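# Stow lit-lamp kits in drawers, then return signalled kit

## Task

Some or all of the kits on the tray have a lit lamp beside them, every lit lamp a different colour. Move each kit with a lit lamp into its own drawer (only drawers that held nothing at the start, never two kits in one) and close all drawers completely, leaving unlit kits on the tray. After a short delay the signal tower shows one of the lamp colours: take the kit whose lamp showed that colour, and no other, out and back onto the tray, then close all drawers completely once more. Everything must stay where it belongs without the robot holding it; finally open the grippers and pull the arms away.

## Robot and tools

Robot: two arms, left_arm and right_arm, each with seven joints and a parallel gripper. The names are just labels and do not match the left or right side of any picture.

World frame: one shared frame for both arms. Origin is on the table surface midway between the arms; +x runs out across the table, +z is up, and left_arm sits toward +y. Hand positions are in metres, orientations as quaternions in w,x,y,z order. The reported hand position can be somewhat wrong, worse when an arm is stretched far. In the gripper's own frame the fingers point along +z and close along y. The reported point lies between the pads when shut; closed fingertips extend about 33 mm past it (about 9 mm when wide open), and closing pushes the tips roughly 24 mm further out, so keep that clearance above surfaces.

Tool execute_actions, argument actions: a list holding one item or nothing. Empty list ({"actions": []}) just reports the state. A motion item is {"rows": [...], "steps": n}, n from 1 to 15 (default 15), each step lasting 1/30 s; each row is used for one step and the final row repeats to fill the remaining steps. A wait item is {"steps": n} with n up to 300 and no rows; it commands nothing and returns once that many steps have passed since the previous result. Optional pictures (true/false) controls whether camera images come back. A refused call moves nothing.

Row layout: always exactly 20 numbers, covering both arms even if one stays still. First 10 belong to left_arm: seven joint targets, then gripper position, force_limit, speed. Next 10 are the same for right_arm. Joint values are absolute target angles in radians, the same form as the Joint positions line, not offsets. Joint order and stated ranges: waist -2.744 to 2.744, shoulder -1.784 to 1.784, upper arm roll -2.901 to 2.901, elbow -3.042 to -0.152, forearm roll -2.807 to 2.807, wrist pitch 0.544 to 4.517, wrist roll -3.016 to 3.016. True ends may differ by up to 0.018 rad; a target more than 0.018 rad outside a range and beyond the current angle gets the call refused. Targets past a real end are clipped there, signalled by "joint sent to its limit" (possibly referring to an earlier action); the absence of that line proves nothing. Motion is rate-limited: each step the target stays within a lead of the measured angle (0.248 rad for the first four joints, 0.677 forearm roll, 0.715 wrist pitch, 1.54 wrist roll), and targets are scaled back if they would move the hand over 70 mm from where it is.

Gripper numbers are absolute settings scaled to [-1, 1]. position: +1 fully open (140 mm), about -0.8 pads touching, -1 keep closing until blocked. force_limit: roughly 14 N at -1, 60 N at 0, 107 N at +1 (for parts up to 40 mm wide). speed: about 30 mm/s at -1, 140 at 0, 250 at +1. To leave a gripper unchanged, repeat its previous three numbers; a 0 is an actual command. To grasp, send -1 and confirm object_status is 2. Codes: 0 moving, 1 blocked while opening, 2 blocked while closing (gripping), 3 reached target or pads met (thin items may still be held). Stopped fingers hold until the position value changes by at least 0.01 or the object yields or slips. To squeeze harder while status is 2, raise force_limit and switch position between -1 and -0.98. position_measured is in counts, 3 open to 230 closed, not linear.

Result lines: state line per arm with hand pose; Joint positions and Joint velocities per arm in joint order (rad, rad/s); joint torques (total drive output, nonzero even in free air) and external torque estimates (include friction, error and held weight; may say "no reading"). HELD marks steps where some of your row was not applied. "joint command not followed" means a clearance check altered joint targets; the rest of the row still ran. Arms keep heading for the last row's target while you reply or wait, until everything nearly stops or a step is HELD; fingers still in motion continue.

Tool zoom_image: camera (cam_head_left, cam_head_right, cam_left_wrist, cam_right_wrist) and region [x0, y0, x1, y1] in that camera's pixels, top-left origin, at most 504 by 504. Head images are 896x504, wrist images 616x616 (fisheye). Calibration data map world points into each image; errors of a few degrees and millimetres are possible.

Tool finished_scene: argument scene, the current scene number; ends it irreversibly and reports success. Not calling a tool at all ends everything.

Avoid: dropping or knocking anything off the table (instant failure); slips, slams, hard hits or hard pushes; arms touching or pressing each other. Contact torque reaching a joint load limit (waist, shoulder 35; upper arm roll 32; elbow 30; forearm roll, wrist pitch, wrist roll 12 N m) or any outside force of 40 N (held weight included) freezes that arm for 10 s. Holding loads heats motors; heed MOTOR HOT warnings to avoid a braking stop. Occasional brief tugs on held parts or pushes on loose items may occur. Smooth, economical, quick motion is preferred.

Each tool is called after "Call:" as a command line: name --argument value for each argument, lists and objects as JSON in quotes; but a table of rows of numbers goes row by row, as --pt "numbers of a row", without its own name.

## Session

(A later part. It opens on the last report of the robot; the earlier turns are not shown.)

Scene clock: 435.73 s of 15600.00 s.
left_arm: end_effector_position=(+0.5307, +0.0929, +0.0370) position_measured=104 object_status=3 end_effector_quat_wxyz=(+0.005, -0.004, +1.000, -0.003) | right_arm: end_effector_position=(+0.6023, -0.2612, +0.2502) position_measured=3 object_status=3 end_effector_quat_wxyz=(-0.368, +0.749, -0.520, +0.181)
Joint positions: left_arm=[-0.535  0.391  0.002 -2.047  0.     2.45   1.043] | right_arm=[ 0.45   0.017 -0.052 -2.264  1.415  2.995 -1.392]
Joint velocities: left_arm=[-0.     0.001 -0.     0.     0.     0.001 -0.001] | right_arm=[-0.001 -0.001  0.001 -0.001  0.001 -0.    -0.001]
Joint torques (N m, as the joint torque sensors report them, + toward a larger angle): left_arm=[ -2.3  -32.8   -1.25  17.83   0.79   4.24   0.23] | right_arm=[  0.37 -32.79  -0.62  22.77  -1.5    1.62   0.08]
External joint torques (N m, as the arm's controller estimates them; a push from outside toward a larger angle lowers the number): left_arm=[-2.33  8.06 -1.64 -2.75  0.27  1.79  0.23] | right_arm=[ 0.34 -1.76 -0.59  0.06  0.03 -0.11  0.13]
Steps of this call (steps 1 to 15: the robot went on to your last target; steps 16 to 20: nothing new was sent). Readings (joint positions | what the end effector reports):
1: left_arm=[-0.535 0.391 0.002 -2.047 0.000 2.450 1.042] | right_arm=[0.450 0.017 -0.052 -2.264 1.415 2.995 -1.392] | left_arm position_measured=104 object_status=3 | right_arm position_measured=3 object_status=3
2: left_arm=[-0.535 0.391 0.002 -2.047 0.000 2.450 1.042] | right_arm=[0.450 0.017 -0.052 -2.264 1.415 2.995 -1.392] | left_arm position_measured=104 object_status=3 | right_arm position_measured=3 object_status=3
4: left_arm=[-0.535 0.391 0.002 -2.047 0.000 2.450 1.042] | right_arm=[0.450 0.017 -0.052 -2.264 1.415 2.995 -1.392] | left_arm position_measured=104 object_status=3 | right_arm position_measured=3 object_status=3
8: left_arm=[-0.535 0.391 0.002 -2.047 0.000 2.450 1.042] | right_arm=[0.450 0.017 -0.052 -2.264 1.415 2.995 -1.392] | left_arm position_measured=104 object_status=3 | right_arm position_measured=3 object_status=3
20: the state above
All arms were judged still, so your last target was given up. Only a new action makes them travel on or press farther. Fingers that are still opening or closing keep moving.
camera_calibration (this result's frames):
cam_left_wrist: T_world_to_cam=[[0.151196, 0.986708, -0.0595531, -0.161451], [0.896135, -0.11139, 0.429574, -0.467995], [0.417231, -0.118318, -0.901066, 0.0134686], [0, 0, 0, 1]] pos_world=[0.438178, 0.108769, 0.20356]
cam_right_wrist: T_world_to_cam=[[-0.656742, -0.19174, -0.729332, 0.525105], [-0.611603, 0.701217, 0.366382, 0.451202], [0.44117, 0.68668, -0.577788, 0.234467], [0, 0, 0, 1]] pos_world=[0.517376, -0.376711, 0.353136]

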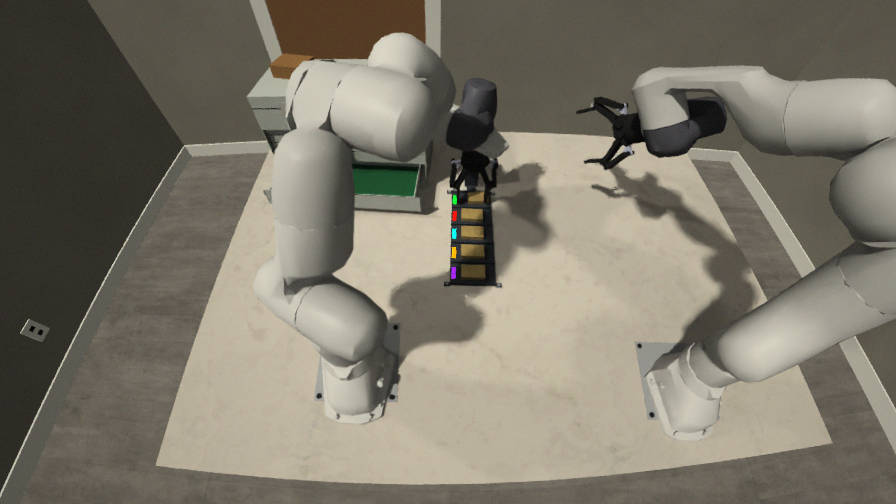

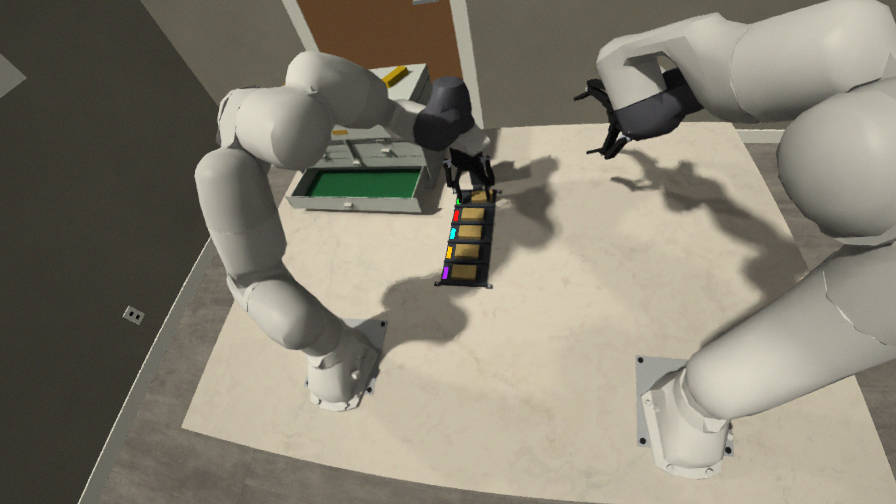

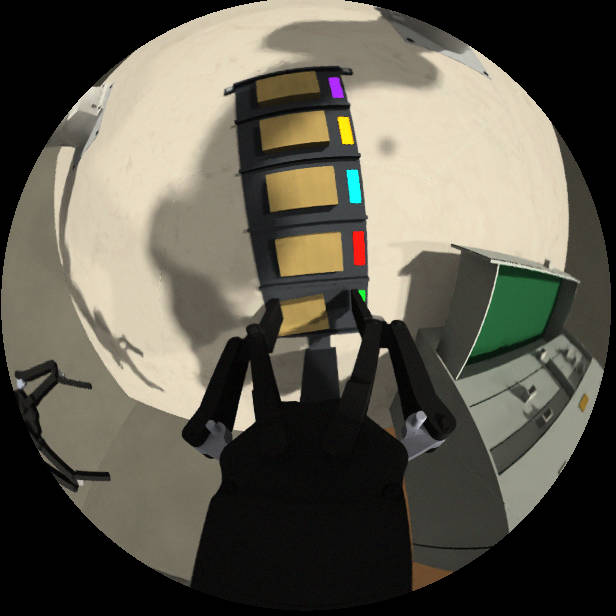

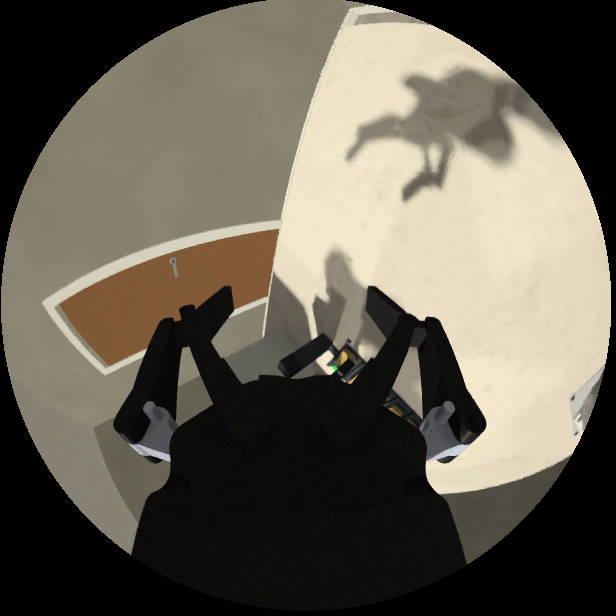

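Call:
execute_actions --actions '[{"rows":[[-0.538,0.35,0,-2.04,0,2.395,1.045,0.5,0,0, 0.45,0.017,-0.05,-2.264,1.415,2.995,-1.392,1,0,0]],"steps":15}]' --pictures false

Call:
execute_actions --actions '[{"rows":[[-0.564,0.365,0,-2.009,0,2.378,1.02,0.5,0,0, 0.45,0.017,-0.05,-2.264,1.415,2.995,-1.392,1,0,0]],"steps":15}]' --pictures false

Call:
execute_actions --actions '[{"rows":[[-0.564,0.399,0,-2.013,0,2.417,1.02,0.5,0,0, 0.45,0.017,-0.05,-2.264,1.415,2.995,-1.392,1,0,0]],"steps":15}]' --pictures false

Call:
execute_actions --actions '[{"steps":20}]'

Scene clock: 459.10 s of 15600.00 s.
left_arm: end_effector_position=(+0.5314, +0.0924, +0.0604) position_measured=66 object_status=3 end_effector_quat_wxyz=(+0.006, -0.004, +1.000, -0.003) | right_arm: end_effector_position=(+0.6023, -0.2612, +0.2502) position_measured=3 object_status=3 end_effector_quat_wxyz=(-0.368, +0.749, -0.520, +0.181)
Joint positions: left_arm=[-0.536  0.35   0.002 -2.039  0.     2.402  1.043] | right_arm=[ 0.45   0.017 -0.052 -2.264  1.415  2.995 -1.392]
Joint velocities: left_arm=[ 0.001 -0.    -0.001 -0.     0.001 -0.017  0.   ] | right_arm=[-0.002 -0.    -0.    -0.    -0.    -0.001 -0.001]
Joint torques (N m, as the joint torque sensors report them, + toward a larger angle): left_arm=[ -1.66 -40.59  -0.69  20.76   0.76   2.05   0.11] | right_arm=[  0.   -32.82   0.38  23.41  -1.49   1.61   0.03]
External joint torques (N m, as the arm's controller estimates them; a push from outside toward a larger angle lowers the number): left_arm=[-1.62 -0.33 -0.97 -0.43  0.21 -0.42  0.11] | right_arm=[ 0.08 -1.96  0.51  0.78  0.04 -0.13  0.07]
Steps of this call (steps 1 to 90: nothing new was sent; then 19.87 s passed at rest; steps 91 to 105: all 15 steps of this action). Readings (joint positions | what the end effector reports):
91: left_arm=[-0.536 0.386 0.002 -2.048 0.000 2.441 1.043] | right_arm=[0.450 0.017 -0.052 -2.264 1.415 2.995 -1.392] | left_arm position_measured=104 object_status=0 | right_arm position_measured=3 object_status=3
92: left_arm=[-0.536 0.377 0.002 -2.047 0.000 2.432 1.043] | right_arm=[0.450 0.017 -0.052 -2.264 1.415 2.995 -1.392] | left_arm position_measured=97 object_status=0 | right_arm position_measured=3 object_status=3
94: left_arm=[-0.536 0.361 0.002 -2.043 0.000 2.422 1.043] | right_arm=[0.450 0.017 -0.052 -2.264 1.415 2.995 -1.392] | left_arm position_measured=82 object_status=0 | right_arm position_measured=3 object_status=3
98: left_arm=[-0.536 0.350 0.002 -2.039 0.000 2.411 1.043] | right_arm=[0.450 0.017 -0.052 -2.264 1.415 2.995 -1.392] | left_arm position_measured=66 object_status=0 | right_arm position_measured=3 object_status=3
105: the state above

Scene clock: 459.60 s of 15600.00 s.
left_arm: end_effector_position=(+0.5276, +0.0746, +0.0626) position_measured=66 object_status=3 end_effector_quat_wxyz=(+0.004, +0.004, +1.000, -0.002) | right_arm: end_effector_position=(+0.6023, -0.2612, +0.2502) position_measured=3 object_status=3 end_effector_quat_wxyz=(-0.368, +0.749, -0.520, +0.181)
Joint positions: left_arm=[-0.563  0.363  0.    -2.011  0.     2.383  1.03 ] | right_arm=[ 0.45   0.017 -0.052 -2.264  1.415  2.995 -1.392]
Joint velocities: left_arm=[-0.     0.001 -0.     0.001  0.002 -0.007 -0.009] | right_arm=[ 0.    -0.001 -0.002 -0.001  0.001 -0.001  0.001]
Joint torques (N m, as the joint torque sensors report them, + toward a larger angle): left_arm=[ -0.94 -39.47   0.1   22.51   0.76   1.98  -0.27] | right_arm=[  0.44 -32.94  -0.32  23.35  -1.52   1.64   0.08]
External joint torques (N m, as the arm's controller estimates them; a push from outside toward a larger angle lowers the number): left_arm=[-0.98  1.54 -0.26  1.01  0.21 -0.5  -0.27] | right_arm=[ 0.5  -1.89 -0.21  0.64  0.01 -0.1   0.12]
Steps of this call (steps 1 to 15: all 15 steps of this action). Readings (joint positions | what the end effector reports):
1: left_arm=[-0.539 0.353 0.004 -2.032 0.000 2.398 1.041] | right_arm=[0.450 0.017 -0.052 -2.264 1.415 2.995 -1.392] | left_arm position_measured=66 object_status=3 | right_arm position_measured=3 object_status=3
2: left_arm=[-0.544 0.357 0.004 -2.025 0.000 2.395 1.040] | right_arm=[0.450 0.017 -0.052 -2.264 1.415 2.995 -1.392] | left_arm position_measured=66 object_status=3 | right_arm position_measured=3 object_status=3
4: left_arm=[-0.554 0.360 0.002 -2.016 0.000 2.391 1.037] | right_arm=[0.450 0.017 -0.052 -2.264 1.415 2.995 -1.392] | left_arm position_measured=66 object_status=3 | right_arm position_measured=3 object_status=3
8: left_arm=[-0.563 0.362 0.000 -2.011 0.000 2.387 1.033] | right_arm=[0.450 0.017 -0.052 -2.264 1.415 2.995 -1.392] | left_arm position_measured=66 object_status=3 | right_arm position_measured=3 object_status=3
15: the state above

Scene clock: 460.10 s of 15600.00 s.
left_arm: end_effector_position=(+0.5251, +0.0761, +0.0421) position_measured=66 object_status=3 end_effector_quat_wxyz=(-0.001, +0.002, +1.000, +0.000) | right_arm: end_effector_position=(+0.6023, -0.2612, +0.2502) position_measured=3 object_status=3 end_effector_quat_wxyz=(-0.368, +0.749, -0.520, +0.181)
Joint positions: left_arm=[-0.563  0.399  0.    -2.014  0.     2.411  1.027] | right_arm=[ 0.45   0.017 -0.052 -2.264  1.415  2.995 -1.392]
Joint velocities: left_arm=[ 0.001 -0.001 -0.001 -0.001 -0.001  0.01  -0.002] | right_arm=[-0.001  0.     0.002  0.001  0.     0.    -0.   ]
Joint torques (N m, as the joint torque sensors report them, + toward a larger angle): left_arm=[ -1.84 -41.5    0.53  20.79   0.84   3.25  -0.28] | right_arm=[  0.24 -32.83   0.3   23.29  -1.58   1.62   0.02]
External joint torques (N m, as the arm's controller estimates them; a push from outside toward a larger angle lowers the number): left_arm=[-1.93  0.03  0.1  -0.14  0.31  0.81 -0.28] | right_arm=[ 0.24 -1.9   0.37  0.59 -0.05 -0.11  0.07]
Steps of this call (steps 1 to 15: all 15 steps of this action). Readings (joint positions | what the end effector reports):
1: left_arm=[-0.563 0.367 0.000 -2.009 0.000 2.389 1.030] | right_arm=[0.450 0.017 -0.052 -2.264 1.415 2.995 -1.392] | left_arm position_measured=66 object_status=3 | right_arm position_measured=3 object_status=3
2: left_arm=[-0.563 0.375 0.000 -2.009 0.000 2.394 1.029] | right_arm=[0.450 0.017 -0.052 -2.264 1.415 2.995 -1.392] | left_arm position_measured=66 object_status=3 | right_arm position_measured=3 object_status=3
4: left_arm=[-0.563 0.389 0.000 -2.011 0.000 2.400 1.029] | right_arm=[0.450 0.017 -0.052 -2.264 1.415 2.995 -1.392] | left_arm position_measured=66 object_status=3 | right_arm position_measured=3 object_status=3
8: left_arm=[-0.563 0.399 0.000 -2.014 0.000 2.406 1.028] | right_arm=[0.450 0.017 -0.052 -2.264 1.415 2.995 -1.392] | left_arm position_measured=66 object_status=3 | right_arm position_measured=3 object_status=3
15: the state above

Scene clock: 460.77 s of 15600.00 s.
left_arm: end_effector_position=(+0.5256, +0.0758, +0.0422) position_measured=66 object_status=3 end_effector_quat_wxyz=(+0.000, +0.002, +1.000, +0.000) | right_arm: end_effector_position=(+0.6023, -0.2612, +0.2502) position_measured=3 object_status=3 end_effector_quat_wxyz=(-0.368, +0.749, -0.520, +0.181)
Joint positions: left_arm=[-0.563  0.399  0.    -2.014  0.     2.413  1.027] | right_arm=[ 0.45   0.017 -0.052 -2.264  1.415  2.995 -1.392]
Joint velocities: left_arm=[ 0.001 -0.001 -0.     0.    -0.     0.001  0.   ] | right_arm=[ 0.001  0.001  0.001  0.001  0.002 -0.001  0.001]
Joint torques (N m, as the joint torque sensors report them, + toward a larger angle): left_arm=[ -1.31 -42.06  -0.02  20.75   0.66   3.22  -0.21] | right_arm=[  0.79 -32.58   0.35  23.19  -1.53   1.61   0.03]
External joint torques (N m, as the arm's controller estimates them; a push from outside toward a larger angle lowers the number): left_arm=[-1.39 -0.55 -0.45 -0.18  0.13  0.78 -0.21] | right_arm=[ 0.68 -1.7   0.3   0.5   0.01 -0.1   0.07]
Steps of this call (steps 1 to 15: the robot went on to your last target; steps 16 to 20: nothing new was sent). Readings (joint positions | what the end effector reports):
1: left_arm=[-0.563 0.399 0.000 -2.014 0.000 2.411 1.027] | right_arm=[0.450 0.017 -0.052 -2.264 1.415 2.995 -1.392] | left_arm position_measured=66 object_status=3 | right_arm position_measured=3 object_status=3
2: left_arm=[-0.563 0.399 0.000 -2.014 0.000 2.412 1.027] | right_arm=[0.450 0.017 -0.052 -2.264 1.415 2.995 -1.392] | left_arm position_measured=66 object_status=3 | right_arm position_measured=3 object_status=3
4: left_arm=[-0.563 0.399 0.000 -2.014 0.000 2.412 1.027] | right_arm=[0.450 0.017 -0.052 -2.264 1.415 2.995 -1.392] | left_arm position_measured=66 object_status=3 | right_arm position_measured=3 object_status=3
8: left_arm=[-0.563 0.399 0.000 -2.014 0.000 2.412 1.027] | right_arm=[0.450 0.017 -0.052 -2.264 1.415 2.995 -1.392] | left_arm position_measured=66 object_status=3 | right_arm position_measured=3 object_status=3
20: the state above
All arms were judged still, so your last target was given up. Only a new action makes them travel on or press farther. Fingers that are still opening or closing keep moving.
camera_calibration (this result's frames):
cam_left_wrist: T_world_to_cam=[[0.163161, 0.98502, -0.0558133, -0.149857], [0.899078, -0.125154, 0.419518, -0.467641], [0.406248, -0.118629, -0.90603, 0.0243054], [0, 0, 0, 1]] pos_world=[0.435022, 0.091968, 0.209841]
cam_right_wrist: T_world_to_cam=[[-0.656742, -0.19174, -0.729332, 0.525105], [-0.611603, 0.701217, 0.366382, 0.451202], [0.44117, 0.68668, -0.577788, 0.234467], [0, 0, 0, 1]] pos_world=[0.517376, -0.376711, 0.353136]

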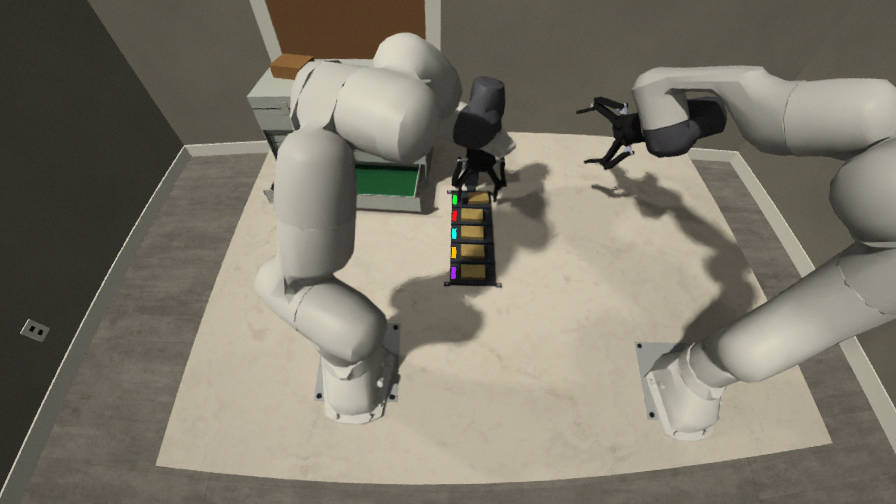

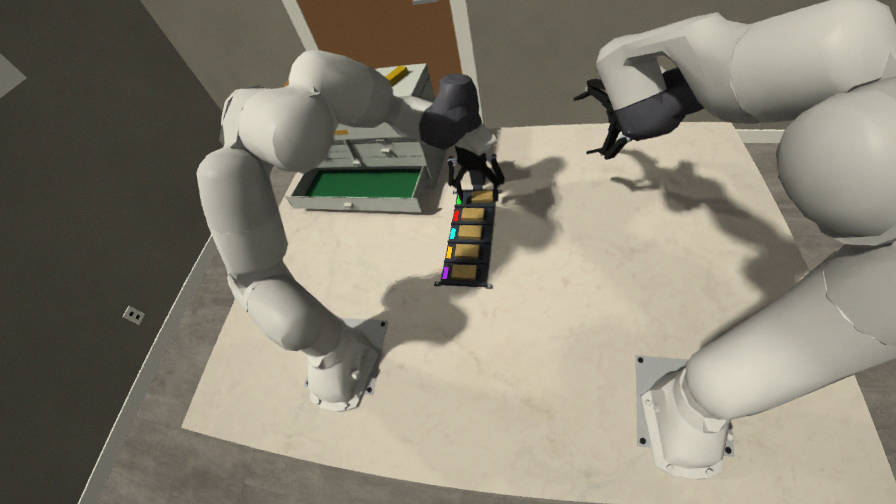

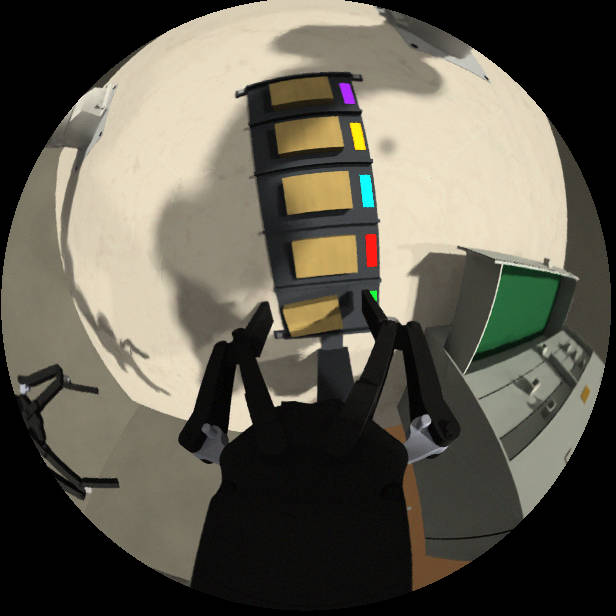

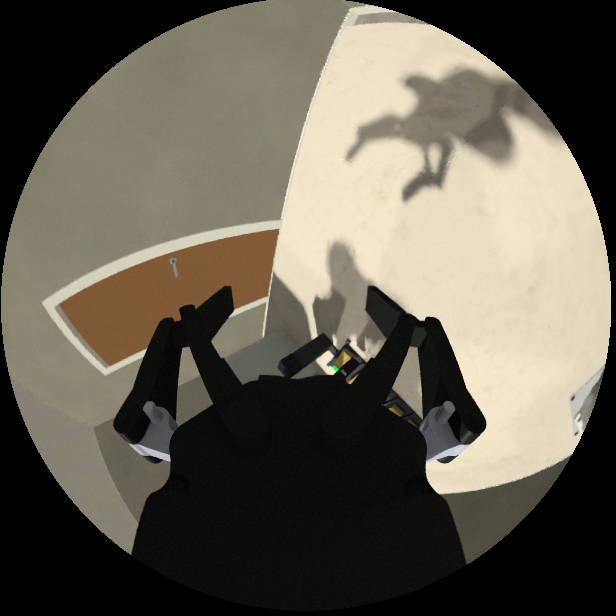

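Call:
execute_actions --actions '[{"rows":[[-0.566,0.42,0,-2.012,0,2.438,1.02,0.5,0,0, 0.45,0.017,-0.05,-2.264,1.415,2.995,-1.392,1,0,0]],"steps":15}]' --pictures false

Call:
execute_actions --actions '[{"rows":[[-0.566,0.42,0,-2.012,0,2.438,1.02,-1,0,-0.6, 0.45,0.017,-0.05,-2.264,1.415,2.995,-1.392,1,0,0]],"steps":15}]' --pictures false

Call:
execute_actions --actions '[{"steps":20}]'

Scene clock: 476.23 s of 15600.00 s.
left_arm: end_effector_position=(+0.5266, +0.0748, +0.0326) position_measured=66 object_status=3 end_effector_quat_wxyz=(+0.001, +0.002, +1.000, -0.000) | right_arm: end_effector_position=(+0.6023, -0.2612, +0.2502) position_measured=3 object_status=3 end_effector_quat_wxyz=(-0.368, +0.749, -0.520, +0.181)
Joint positions: left_arm=[-0.563  0.419  0.    -2.012  0.     2.433  1.027] | right_arm=[ 0.45   0.017 -0.052 -2.264  1.415  2.995 -1.392]
Joint velocities: left_arm=[ 0.     0.001 -0.001  0.001  0.002  0.006 -0.001] | right_arm=[ 0.    -0.     0.    -0.    -0.001  0.    -0.001]
Joint torques (N m, as the joint torque sensors report them, + toward a larger angle): left_arm=[ -2.29 -41.19  -0.36  20.42   0.81   3.3   -0.27] | right_arm=[  0.27 -32.92  -0.07  23.33  -1.48   1.61   0.01]
External joint torques (N m, as the arm's controller estimates them; a push from outside toward a larger angle lowers the number): left_arm=[-2.28  0.54 -0.72 -0.24  0.29  0.86 -0.27] | right_arm=[ 0.24 -1.98 -0.04  0.65  0.06 -0.11  0.06]
Steps of this call (steps 1 to 90: nothing new was sent; then 11.97 s passed at rest; steps 91 to 105: all 15 steps of this action). Readings (joint positions | what the end effector reports):
91: left_arm=[-0.563 0.401 0.000 -2.012 0.000 2.417 1.027] | right_arm=[0.450 0.017 -0.052 -2.264 1.415 2.995 -1.392] | left_arm position_measured=66 object_status=3 | right_arm position_measured=3 object_status=3
92: left_arm=[-0.563 0.406 0.000 -2.012 0.000 2.420 1.027] | right_arm=[0.450 0.017 -0.052 -2.264 1.415 2.995 -1.392] | left_arm position_measured=66 object_status=3 | right_arm position_measured=3 object_status=3
94: left_arm=[-0.563 0.414 0.000 -2.012 0.000 2.425 1.027] | right_arm=[0.450 0.017 -0.052 -2.264 1.415 2.995 -1.392] | left_arm position_measured=66 object_status=3 | right_arm position_measured=3 object_status=3
98: left_arm=[-0.563 0.419 0.000 -2.012 0.000 2.429 1.027] | right_arm=[0.450 0.017 -0.052 -2.264 1.415 2.995 -1.392] | left_arm position_measured=66 object_status=3 | right_arm position_measured=3 object_status=3
105: the state above

Scene clock: 476.73 s of 15600.00 s.
left_arm: end_effector_position=(+0.5268, +0.0741, +0.0327) position_measured=122 object_status=0 end_effector_quat_wxyz=(+0.002, +0.003, +1.000, -0.001) | right_arm: end_effector_position=(+0.6023, -0.2612, +0.2502) position_measured=3 object_status=3 end_effector_quat_wxyz=(-0.368, +0.749, -0.520, +0.181)
Joint positions: left_arm=[-0.564  0.419  0.    -2.012  0.     2.434  1.027] | right_arm=[ 0.45   0.017 -0.052 -2.264  1.415  2.995 -1.392]
Joint velocities: left_arm=[-0.004  0.001 -0.     0.     0.001  0.004 -0.001] | right_arm=[-0.001  0.    -0.     0.    -0.     0.001 -0.   ]
Joint torques (N m, as the joint torque sensors report them, + toward a larger angle): left_arm=[ -1.31 -41.11   0.02  20.51   0.62   3.05  -0.22] | right_arm=[  0.12 -33.15   0.21  23.21  -1.55   1.66   0.04]
External joint torques (N m, as the arm's controller estimates them; a push from outside toward a larger angle lowers the number): left_arm=[-1.36  0.61 -0.39 -0.15  0.1   0.61 -0.22] | right_arm=[ 0.24 -2.19  0.39  0.48 -0.02 -0.08  0.09]
Steps of this call (steps 1 to 15: all 15 steps of this action). Readings (joint positions | what the end effector reports):
1: left_arm=[-0.563 0.419 0.000 -2.012 0.000 2.433 1.027] | right_arm=[0.450 0.017 -0.052 -2.264 1.415 2.995 -1.392] | left_arm position_measured=66 object_status=0 | right_arm position_measured=3 object_status=3
2: left_arm=[-0.563 0.419 0.000 -2.012 0.000 2.433 1.027] | right_arm=[0.450 0.017 -0.052 -2.264 1.415 2.995 -1.392] | left_arm position_measured=70 object_status=0 | right_arm position_measured=3 object_status=3
4: left_arm=[-0.563 0.419 0.000 -2.012 0.000 2.433 1.027] | right_arm=[0.450 0.017 -0.052 -2.264 1.415 2.995 -1.392] | left_arm position_measured=78 object_status=0 | right_arm position_measured=3 object_status=3
8: left_arm=[-0.563 0.419 0.000 -2.012 0.000 2.434 1.027] | right_arm=[0.450 0.017 -0.052 -2.264 1.415 2.995 -1.392] | left_arm position_measured=94 object_status=0 | right_arm position_measured=3 object_status=3
15: the state above

Scene clock: 477.40 s of 15600.00 s.
left_arm: end_effector_position=(+0.5271, +0.0739, +0.0334) position_measured=135 object_status=2 end_effector_quat_wxyz=(+0.002, +0.003, +1.000, -0.001) | right_arm: end_effector_position=(+0.6023, -0.2612, +0.2502) position_measured=3 object_status=3 end_effector_quat_wxyz=(-0.368, +0.749, -0.520, +0.181)
Joint positions: left_arm=[-0.564  0.418  0.    -2.012  0.     2.434  1.026] | right_arm=[ 0.45   0.017 -0.052 -2.264  1.415  2.995 -1.392]
Joint velocities: left_arm=[ 0.001  0.     0.001  0.    -0.     0.001  0.   ] | right_arm=[ 0.    -0.001  0.001  0.     0.    -0.     0.   ]
Joint torques (N m, as the joint torque sensors report them, + toward a larger angle): left_arm=[ -2.05 -40.9    0.6   19.65   0.73   3.03  -0.29] | right_arm=[  0.32 -32.61   0.07  22.81  -1.58   1.66   0.04]
External joint torques (N m, as the arm's controller estimates them; a push from outside toward a larger angle lowers the number): left_arm=[-2.17  0.83  0.13 -1.03  0.21  0.58 -0.29] | right_arm=[ 0.26 -1.75  0.07  0.17 -0.05 -0.06  0.08]
Steps of this call (steps 1 to 15: the robot went on to your last target; steps 16 to 20: nothing new was sent). Readings (joint positions | what the end effector reports):
1: left_arm=[-0.564 0.419 0.000 -2.012 0.000 2.434 1.027] | right_arm=[0.450 0.017 -0.052 -2.264 1.415 2.995 -1.392] | left_arm position_measured=126 object_status=0 | right_arm position_measured=3 object_status=3
2: left_arm=[-0.564 0.418 0.000 -2.012 0.000 2.434 1.027] | right_arm=[0.450 0.017 -0.052 -2.264 1.415 2.995 -1.392] | left_arm position_measured=130 object_status=0 | right_arm position_measured=3 object_status=3
4: left_arm=[-0.564 0.418 0.000 -2.012 0.000 2.434 1.026] | right_arm=[0.450 0.017 -0.052 -2.264 1.415 2.995 -1.392] | left_arm position_measured=135 object_status=0 | right_arm position_measured=3 object_status=3
8: left_arm=[-0.564 0.418 0.000 -2.012 0.000 2.434 1.026] | right_arm=[0.450 0.017 -0.052 -2.264 1.415 2.995 -1.392] | left_arm position_measured=135 object_status=0 | right_arm position_measured=3 object_status=3
20: the state above
All arms were judged still, so your last target was given up. Only a new action makes them travel on or press farther. Fingers that are still opening or closing keep moving.
camera_calibration (this result's frames):
cam_left_wrist: T_world_to_cam=[[0.164294, 0.984734, -0.0574981, -0.149276], [0.89734, -0.124999, 0.423269, -0.464781], [0.40962, -0.121136, -0.904178, 0.0138056], [0, 0, 0, 1]] pos_world=[0.435937, 0.0905723, 0.200627]
cam_right_wrist: T_world_to_cam=[[-0.656742, -0.19174, -0.729332, 0.525105], [-0.611603, 0.701217, 0.366382, 0.451202], [0.44117, 0.68668, -0.577788, 0.234467], [0, 0, 0, 1]] pos_world=[0.517376, -0.376711, 0.353136]

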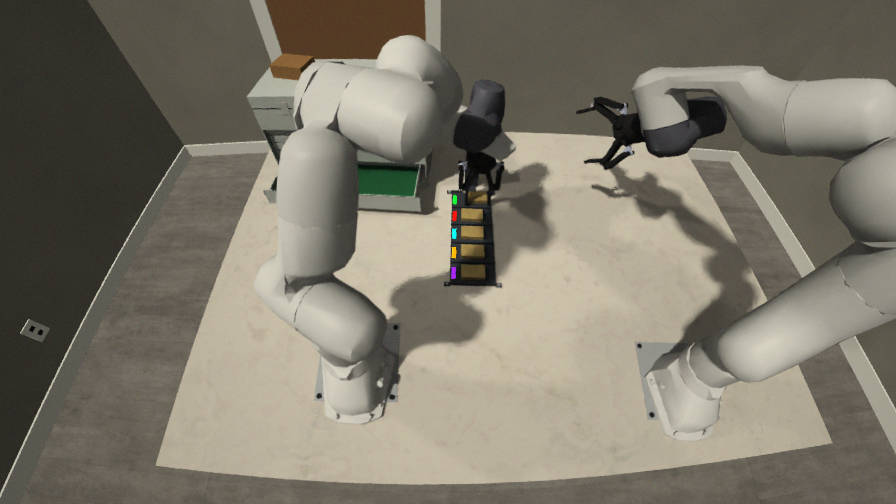

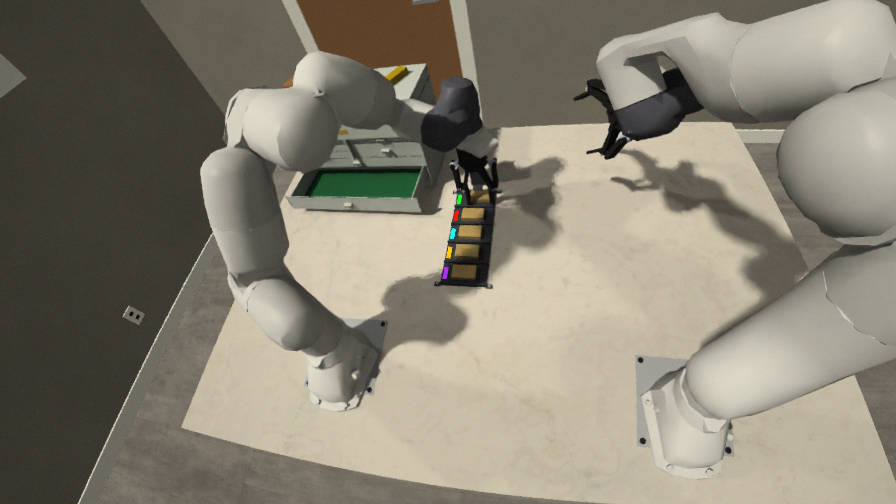

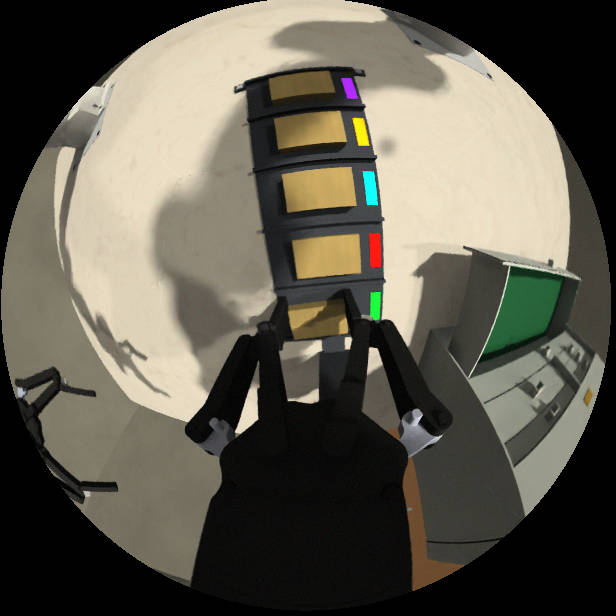

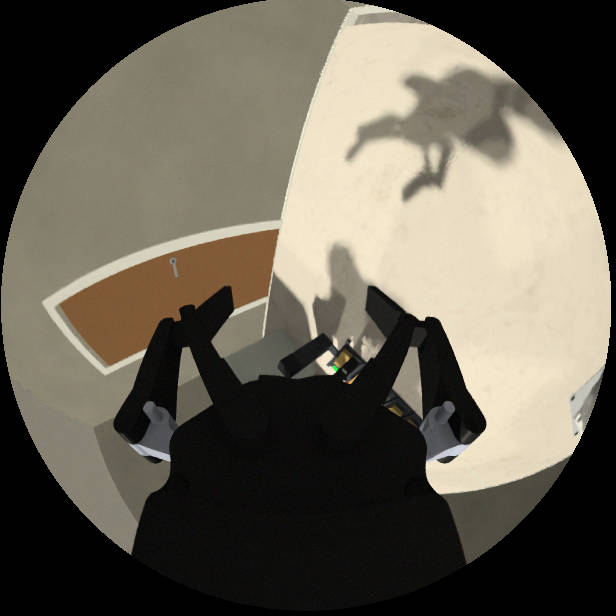

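Call:
execute_actions --actions '[{"rows":[[-0.566,0.36,0,-2.006,0,2.37,1.02,-1,0,-0.6, 0.45,0.017,-0.05,-2.264,1.415,2.995,-1.392,1,0,0]],"steps":10}]' --pictures false

Call:
execute_actions --actions '[{"rows":[[-0.566,0.30,0,-1.988,0,2.289,1.02,-1,0,-0.6, 0.45,0.017,-0.05,-2.264,1.415,2.995,-1.392,1,0,0]],"steps":12}]' --pictures false

Call:
execute_actions --actions '[{"rows":[[-0.566,-0.022,0,-2.226,0,2.204,1.02,-1,0,-0.6, 0.45,0.017,-0.05,-2.264,1.415,2.995,-1.392,1,0,0]],"steps":15}]' --pictures false

Call:
execute_actions --actions '[{"rows":[[0.0,-0.022,0,-2.226,0,2.204,1.63,-1,0,-0.6, 0.45,0.017,-0.05,-2.264,1.415,2.995,-1.392,1,0,0]],"steps":15}]' --pictures false

Call:
execute_actions --actions '[{"steps":40}]' --pictures false

Call:
execute_actions --actions '[{"rows":[[0.0,0.086,0,-2.294,0,2.383,1.63,-1,0,-0.6, 0.45,0.017,-0.05,-2.264,1.415,2.995,-1.392,1,0,0]],"steps":15}]' --pictures false

Call:
execute_actions --actions '[{"steps":20}]'

Scene clock: 501.23 s of 15600.00 s.
left_arm: end_effector_position=(+0.5301, +0.0721, +0.0666) position_measured=135 object_status=2 end_effector_quat_wxyz=(+0.007, +0.003, +1.000, -0.004) | right_arm: end_effector_position=(+0.6023, -0.2612, +0.2502) position_measured=3 object_status=3 end_effector_quat_wxyz=(-0.368, +0.749, -0.520, +0.181)
Joint positions: left_arm=[-0.564  0.36   0.    -2.005  0.     2.383  1.026] | right_arm=[ 0.45   0.017 -0.052 -2.264  1.415  2.995 -1.392]
Joint velocities: left_arm=[ 0.001  0.001  0.001 -0.003 -0.    -0.058 -0.   ] | right_arm=[-0.     0.001 -0.001  0.001  0.001 -0.    -0.   ]
Joint torques (N m, as the joint torque sensors report them, + toward a larger angle): left_arm=[ -1.87 -40.79   0.26  21.31   0.79   2.19  -0.22] | right_arm=[  0.18 -32.62   0.06  23.22  -1.59   1.66   0.02]
External joint torques (N m, as the arm's controller estimates them; a push from outside toward a larger angle lowers the number): left_arm=[-2.04  0.1  -0.21 -0.27  0.23 -0.32 -0.22] | right_arm=[ 0.28 -1.72  0.22  0.5  -0.06 -0.08  0.06]
Steps of this call (steps 1 to 90: nothing new was sent; then 20.50 s passed at rest; steps 91 to 100: all 10 steps of this action). Readings (joint positions | what the end effector reports):
91: left_arm=[-0.564 0.411 0.000 -2.014 0.000 2.424 1.026] | right_arm=[0.450 0.017 -0.052 -2.264 1.415 2.995 -1.392] | left_arm position_measured=135 object_status=2 | right_arm position_measured=3 object_status=3
92: left_arm=[-0.564 0.399 0.000 -2.015 0.000 2.413 1.026] | right_arm=[0.450 0.017 -0.052 -2.264 1.415 2.995 -1.392] | left_arm position_measured=135 object_status=2 | right_arm position_measured=3 object_status=3
94: left_arm=[-0.564 0.377 0.000 -2.011 0.000 2.400 1.026] | right_arm=[0.450 0.017 -0.052 -2.264 1.415 2.995 -1.392] | left_arm position_measured=135 object_status=2 | right_arm position_measured=3 object_status=3
98: left_arm=[-0.564 0.360 0.000 -2.005 0.000 2.387 1.026] | right_arm=[0.450 0.017 -0.052 -2.264 1.415 2.995 -1.392] | left_arm position_measured=135 object_status=2 | right_arm position_measured=3 object_status=3
100: the state above

Scene clock: 501.63 s of 15600.00 s.
left_arm: end_effector_position=(+0.5287, +0.0729, +0.1035) position_measured=135 object_status=2 end_effector_quat_wxyz=(+0.006, +0.003, +1.000, -0.004) | right_arm: end_effector_position=(+0.6023, -0.2612, +0.2502) position_measured=3 object_status=3 end_effector_quat_wxyz=(-0.368, +0.749, -0.520, +0.181)
Joint positions: left_arm=[-0.564  0.299  0.    -1.988  0.     2.301  1.026] | right_arm=[ 0.45   0.017 -0.052 -2.264  1.415  2.995 -1.392]
Joint velocities: left_arm=[ 0.001  0.002  0.001 -0.002 -0.    -0.056  0.001] | right_arm=[-0.001 -0.    -0.001 -0.    -0.001  0.001 -0.   ]
Joint torques (N m, as the joint torque sensors report them, + toward a larger angle): left_arm=[ -1.52 -39.38   0.08  22.31   0.87   2.17  -0.14] | right_arm=[  0.72 -32.56   0.23  23.3   -1.56   1.63   0.03]
External joint torques (N m, as the arm's controller estimates them; a push from outside toward a larger angle lowers the number): left_arm=[-1.62  0.68 -0.28 -0.12  0.27 -0.34 -0.14] | right_arm=[ 0.79 -1.57  0.36  0.54 -0.02 -0.11  0.07]
Steps of this call (steps 1 to 12: all 12 steps of this action). Readings (joint positions | what the end effector reports):
1: left_arm=[-0.564 0.354 0.000 -2.006 0.000 2.366 1.026] | right_arm=[0.450 0.017 -0.052 -2.264 1.415 2.995 -1.392] | left_arm position_measured=135 object_status=2 | right_arm position_measured=3 object_status=3
2: left_arm=[-0.564 0.341 0.000 -2.004 0.000 2.351 1.026] | right_arm=[0.450 0.017 -0.052 -2.264 1.415 2.995 -1.392] | left_arm position_measured=135 object_status=2 | right_arm position_measured=3 object_status=3
4: left_arm=[-0.564 0.318 0.000 -1.996 0.000 2.332 1.026] | right_arm=[0.450 0.017 -0.052 -2.264 1.415 2.995 -1.392] | left_arm position_measured=135 object_status=2 | right_arm position_measured=3 object_status=3
8: left_arm=[-0.564 0.299 0.000 -1.987 0.000 2.312 1.026] | right_arm=[0.450 0.017 -0.052 -2.264 1.415 2.995 -1.392] | left_arm position_measured=135 object_status=2 | right_arm position_measured=3 object_status=3
12: the state above

Scene clock: 502.13 s of 15600.00 s.
left_arm: end_effector_position=(+0.4577, +0.1163, +0.1727) position_measured=135 object_status=2 end_effector_quat_wxyz=(+0.004, +0.003, +1.000, -0.002) | right_arm: end_effector_position=(+0.6023, -0.2612, +0.2502) position_measured=3 object_status=3 end_effector_quat_wxyz=(-0.368, +0.749, -0.520, +0.181)
Joint positions: left_arm=[-0.564 -0.022  0.    -2.225  0.     2.213  1.026] | right_arm=[ 0.45   0.017 -0.052 -2.264  1.415  2.995 -1.392]
Joint velocities: left_arm=[ 0.001  0.004 -0.    -0.023 -0.001 -0.039 -0.   ] | right_arm=[ 0.001 -0.001  0.001 -0.    -0.    -0.    -0.   ]
Joint torques (N m, as the joint torque sensors report them, + toward a larger angle): left_arm=[ -1.56 -29.86   0.41  22.55   0.82   2.31  -0.28] | right_arm=[ -0.21 -33.12   0.02  23.19  -1.54   1.69  -0.01]
External joint torques (N m, as the arm's controller estimates them; a push from outside toward a larger angle lowers the number): left_arm=[-1.59  1.03  0.4  -1.23  0.16 -0.3  -0.27] | right_arm=[-0.24 -2.26  0.05  0.57 -0.01 -0.03  0.04]
Steps of this call (steps 1 to 15: all 15 steps of this action). Readings (joint positions | what the end effector reports):
1: left_arm=[-0.564 0.268 0.000 -2.030 0.000 2.296 1.026] | right_arm=[0.450 0.017 -0.052 -2.264 1.415 2.995 -1.392] | left_arm position_measured=135 object_status=2 | right_arm position_measured=3 object_status=3
2: left_arm=[-0.564 0.216 0.000 -2.087 0.000 2.281 1.026] | right_arm=[0.450 0.017 -0.052 -2.264 1.415 2.995 -1.392] | left_arm position_measured=135 object_status=2 | right_arm position_measured=3 object_status=3
4: left_arm=[-0.564 0.103 0.000 -2.169 0.000 2.253 1.026] | right_arm=[0.450 0.017 -0.052 -2.264 1.415 2.995 -1.392] | left_arm position_measured=135 object_status=2 | right_arm position_measured=3 object_status=3
8: left_arm=[-0.564 -0.013 0.000 -2.206 0.000 2.230 1.026] | right_arm=[0.450 0.017 -0.052 -2.264 1.415 2.995 -1.392] | left_arm position_measured=135 object_status=2 | right_arm position_measured=3 object_status=3
15: the state above

Scene clock: 502.63 s of 15600.00 s.
left_arm: end_effector_position=(+0.5340, +0.3889, +0.1721) position_measured=135 object_status=2 end_effector_quat_wxyz=(+0.003, -0.080, +0.997, -0.000) | right_arm: end_effector_position=(+0.6023, -0.2612, +0.2502) position_measured=3 object_status=3 end_effector_quat_wxyz=(-0.368, +0.749, -0.520, +0.181)
Joint positions: left_arm=[-0.025 -0.022  0.007 -2.225  0.     2.21   1.408] | right_arm=[ 0.45   0.017 -0.052 -2.264  1.415  2.995 -1.392]
Joint velocities: left_arm=[ 0.542  0.     0.121  0.    -0.001 -0.016  0.714] | right_arm=[-0.    -0.     0.001 -0.001 -0.     0.001  0.002]
Joint torques (N m, as the joint torque sensors report them, + toward a larger angle): left_arm=[-11.27 -29.81 -10.98  22.43   0.85   2.01   0.65] | right_arm=[  0.11 -32.78  -0.16  22.84  -1.56   1.61   0.05]
External joint torques (N m, as the arm's controller estimates them; a push from outside toward a larger angle lowers the number): left_arm=[ 0.85  0.33  1.01 -0.43  0.33 -0.41  0.67] | right_arm=[ 0.1  -1.89 -0.11  0.2  -0.03 -0.12  0.1 ]
Steps of this call (steps 1 to 15: all 15 steps of this action). Readings (joint positions | what the end effector reports):
1: left_arm=[-0.540 -0.022 -0.013 -2.225 0.000 2.212 1.057] | right_arm=[0.450 0.017 -0.052 -2.264 1.415 2.995 -1.392] | left_arm position_measured=135 object_status=2 | right_arm position_measured=3 object_status=3
2: left_arm=[-0.508 -0.022 -0.017 -2.225 0.000 2.212 1.087] | right_arm=[0.450 0.017 -0.052 -2.264 1.415 2.995 -1.392] | left_arm position_measured=135 object_status=2 | right_arm position_measured=3 object_status=3
4: left_arm=[-0.434 -0.022 -0.016 -2.225 0.000 2.212 1.140] | right_arm=[0.450 0.017 -0.052 -2.264 1.415 2.995 -1.392] | left_arm position_measured=135 object_status=2 | right_arm position_measured=3 object_status=3
8: left_arm=[-0.276 -0.022 -0.010 -2.225 0.000 2.212 1.233] | right_arm=[0.450 0.017 -0.052 -2.264 1.415 2.995 -1.392] | left_arm position_measured=135 object_status=2 | right_arm position_measured=3 object_status=3
15: the state above

Scene clock: 503.97 s of 15600.00 s.
left_arm: end_effector_position=(+0.5327, +0.3998, +0.1717) position_measured=135 object_status=2 end_effector_quat_wxyz=(+0.001, +0.016, +1.000, +0.000) | right_arm: end_effector_position=(+0.6023, -0.2612, +0.2502) position_measured=3 object_status=3 end_effector_quat_wxyz=(-0.368, +0.749, -0.520, +0.181)
Joint positions: left_arm=[ 0.001 -0.022  0.003 -2.226  0.     2.207  1.621] | right_arm=[ 0.45   0.017 -0.052 -2.264  1.415  2.995 -1.392]
Joint velocities: left_arm=[-0.    -0.001 -0.001  0.001 -0.    -0.001  0.01 ] | right_arm=[-0.     0.001  0.    -0.001  0.    -0.    -0.001]
Joint torques (N m, as the joint torque sensors report them, + toward a larger angle): left_arm=[ -0.25 -30.1   -1.28  22.36   0.86   1.96   0.53] | right_arm=[  0.46 -32.64  -0.13  23.23  -1.6    1.67   0.06]
External joint torques (N m, as the arm's controller estimates them; a push from outside toward a larger angle lowers the number): left_arm=[-0.24 -0.05 -1.25 -0.66  0.19 -0.47  0.53] | right_arm=[ 0.41 -1.8  -0.12  0.59 -0.06 -0.04  0.1 ]
Steps of this call (steps 1 to 40: the robot went on to your last target). Readings (joint positions | what the end effector reports):
1: left_arm=[-0.011 -0.022 0.010 -2.225 0.000 2.210 1.430] | right_arm=[0.450 0.017 -0.052 -2.264 1.415 2.995 -1.392] | left_arm position_measured=135 object_status=2 | right_arm position_measured=3 object_status=3
2: left_arm=[-0.003 -0.022 0.011 -2.226 0.000 2.209 1.450] | right_arm=[0.450 0.017 -0.052 -2.264 1.415 2.995 -1.392] | left_arm position_measured=135 object_status=2 | right_arm position_measured=3 object_status=3
4: left_arm=[0.001 -0.022 0.010 -2.226 0.000 2.208 1.484] | right_arm=[0.450 0.017 -0.052 -2.264 1.415 2.995 -1.392] | left_arm position_measured=135 object_status=2 | right_arm position_measured=3 object_status=3
8: left_arm=[0.001 -0.022 0.004 -2.226 0.000 2.208 1.533] | right_arm=[0.450 0.017 -0.052 -2.264 1.415 2.995 -1.392] | left_arm position_measured=135 object_status=2 | right_arm position_measured=3 object_status=3
40: the state above

Scene clock: 504.47 s of 15600.00 s.
left_arm: end_effector_position=(+0.5263, +0.3997, +0.0978) position_measured=135 object_status=2 end_effector_quat_wxyz=(-0.008, +0.017, +1.000, -0.000) | right_arm: end_effector_position=(+0.6023, -0.2612, +0.2502) position_measured=3 object_status=3 end_effector_quat_wxyz=(-0.368, +0.749, -0.520, +0.181)
Joint positions: left_arm=[ 0.001  0.089  0.002 -2.296  0.     2.369  1.623] | right_arm=[ 0.45   0.017 -0.052 -2.264  1.415  2.995 -1.392]
Joint velocities: left_arm=[-0.002 -0.001 -0.001  0.003  0.     0.058  0.003] | right_arm=[-0.002  0.001  0.001  0.001  0.001  0.     0.   ]
Joint torques (N m, as the joint torque sensors report them, + toward a larger angle): left_arm=[ -0.58 -33.39  -0.27  21.66   0.74   3.24   0.45] | right_arm=[  0.31 -32.95   0.03  23.15  -1.53   1.65   0.07]
External joint torques (N m, as the arm's controller estimates them; a push from outside toward a larger angle lowers the number): left_arm=[-0.52 -1.85 -0.3   0.8   0.18  0.93  0.45] | right_arm=[ 0.41 -2.14  0.18  0.53 -0.01 -0.08  0.11]
Steps of this call (steps 1 to 15: all 15 steps of this action). Readings (joint positions | what the end effector reports):
1: left_arm=[0.001 -0.010 0.003 -2.233 0.000 2.239 1.621] | right_arm=[0.450 0.017 -0.052 -2.264 1.415 2.995 -1.392] | left_arm position_measured=135 object_status=2 | right_arm position_measured=3 object_status=3
2: left_arm=[0.001 0.014 0.003 -2.246 0.000 2.267 1.621] | right_arm=[0.450 0.017 -0.052 -2.264 1.415 2.995 -1.392] | left_arm position_measured=135 object_status=2 | right_arm position_measured=3 object_status=3
4: left_arm=[0.001 0.060 0.002 -2.275 0.000 2.303 1.621] | right_arm=[0.450 0.017 -0.052 -2.264 1.415 2.995 -1.392] | left_arm position_measured=135 object_status=2 | right_arm position_measured=3 object_status=3
8: left_arm=[0.001 0.092 0.002 -2.299 0.000 2.339 1.622] | right_arm=[0.450 0.017 -0.052 -2.264 1.415 2.995 -1.392] | left_arm position_measured=135 object_status=2 | right_arm position_measured=3 object_status=3
15: the state above

Scene clock: 505.13 s of 15600.00 s.
left_arm: end_effector_position=(+0.5292, +0.3998, +0.0986) position_measured=135 object_status=2 end_effector_quat_wxyz=(-0.004, +0.017, +1.000, +0.000) | right_arm: end_effector_position=(+0.6023, -0.2612, +0.2502) position_measured=3 object_status=3 end_effector_quat_wxyz=(-0.368, +0.749, -0.520, +0.181)
Joint positions: left_arm=[ 0.001  0.089  0.002 -2.296  0.     2.378  1.623] | right_arm=[ 0.45   0.017 -0.052 -2.264  1.415  2.995 -1.392]
Joint velocities: left_arm=[ 0.001  0.    -0.     0.001 -0.     0.001  0.002] | right_arm=[-0.001  0.001 -0.    -0.    -0.001 -0.     0.   ]
Joint torques (N m, as the joint torque sensors report them, + toward a larger angle): left_arm=[ -1.21 -34.04  -1.44  22.4    0.75   3.33   0.4 ] | right_arm=[ -0.03 -32.62  -0.51  23.64  -1.5    1.66  -0.02]
External joint torques (N m, as the arm's controller estimates them; a push from outside toward a larger angle lowers the number): left_arm=[-1.29 -2.04 -1.61  1.19  0.18  0.93  0.4 ] | right_arm=[ 0.11 -1.73 -0.31  0.97  0.02 -0.09  0.02]
Steps of this call (steps 1 to 15: the robot went on to your last target; steps 16 to 20: nothing new was sent). Readings (joint positions | what the end effector reports):
1: left_arm=[0.001 0.089 0.002 -2.296 0.000 2.370 1.623] | right_arm=[0.450 0.017 -0.052 -2.264 1.415 2.995 -1.392] | left_arm position_measured=135 object_status=2 | right_arm position_measured=3 object_status=3
2: left_arm=[0.001 0.089 0.002 -2.296 0.000 2.372 1.623] | right_arm=[0.450 0.017 -0.052 -2.264 1.415 2.995 -1.392] | left_arm position_measured=135 object_status=2 | right_arm position_measured=3 object_status=3
4: left_arm=[0.001 0.089 0.002 -2.296 0.000 2.374 1.623] | right_arm=[0.450 0.017 -0.052 -2.264 1.415 2.995 -1.392] | left_arm position_measured=135 object_status=2 | right_arm position_measured=3 object_status=3
8: left_arm=[0.001 0.089 0.002 -2.296 0.000 2.376 1.623] | right_arm=[0.450 0.017 -0.052 -2.264 1.415 2.995 -1.392] | left_arm position_measured=135 object_status=2 | right_arm position_measured=3 object_status=3
20: the state above
All arms were judged still, so your last target was given up. Only a new action makes them travel on or press farther. Fingers that are still opening or closing keep moving.
camera_calibration (this result's frames):
cam_left_wrist: T_world_to_cam=[[0.192815, 0.979565, -0.0572285, -0.479799], [0.898118, -0.15269, 0.412396, -0.441764], [0.39523, -0.130914, -0.909205, 0.123404], [0, 0, 0, 1]] pos_world=[0.440496, 0.418696, 0.266924]
cam_right_wrist: T_world_to_cam=[[-0.656742, -0.191741, -0.729332, 0.525105], [-0.611603, 0.701217, 0.366382, 0.451202], [0.44117, 0.68668, -0.577788, 0.234467], [0, 0, 0, 1]] pos_world=[0.517376, -0.376711, 0.353135]

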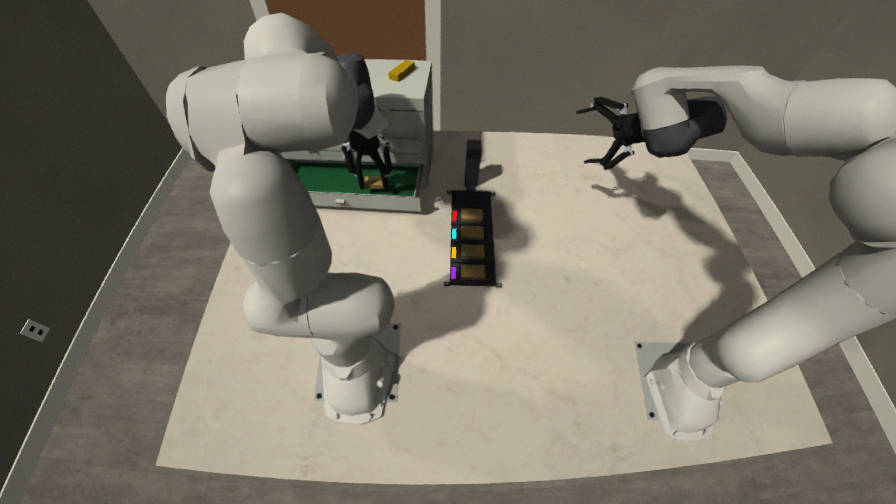

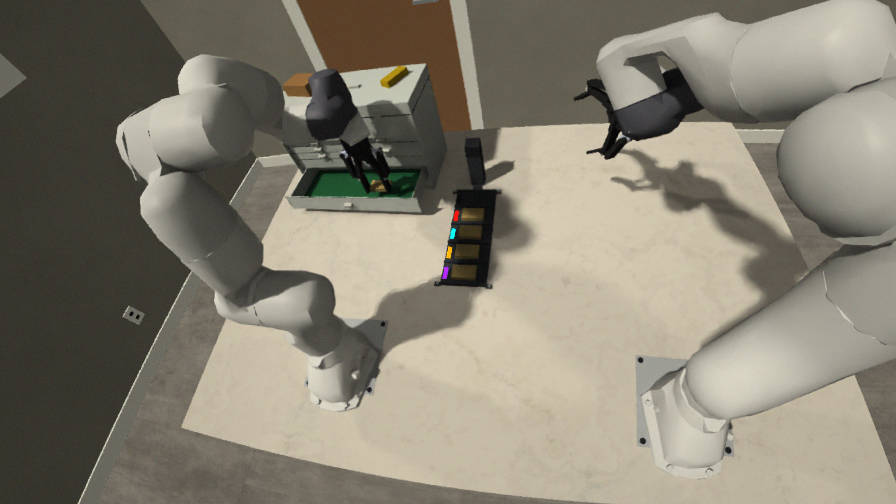

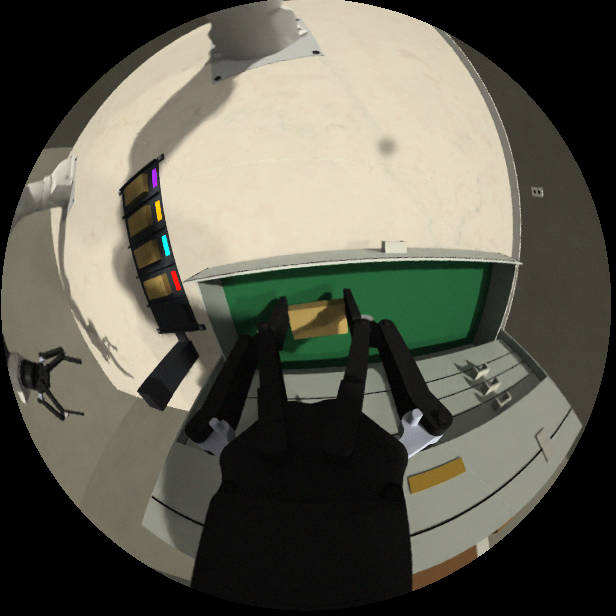

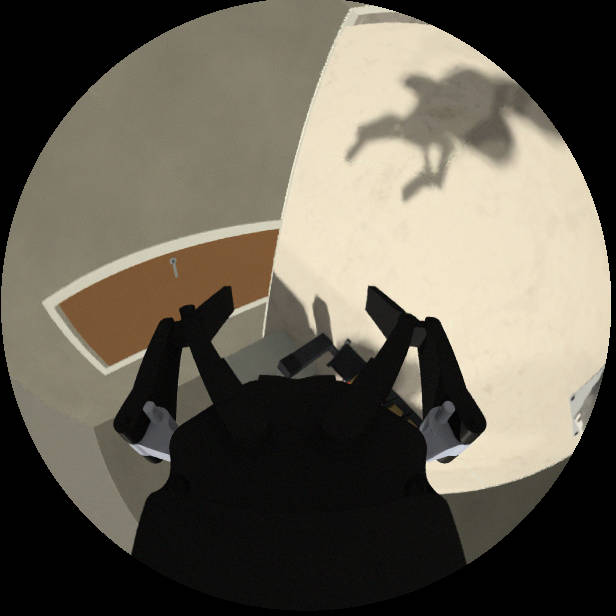

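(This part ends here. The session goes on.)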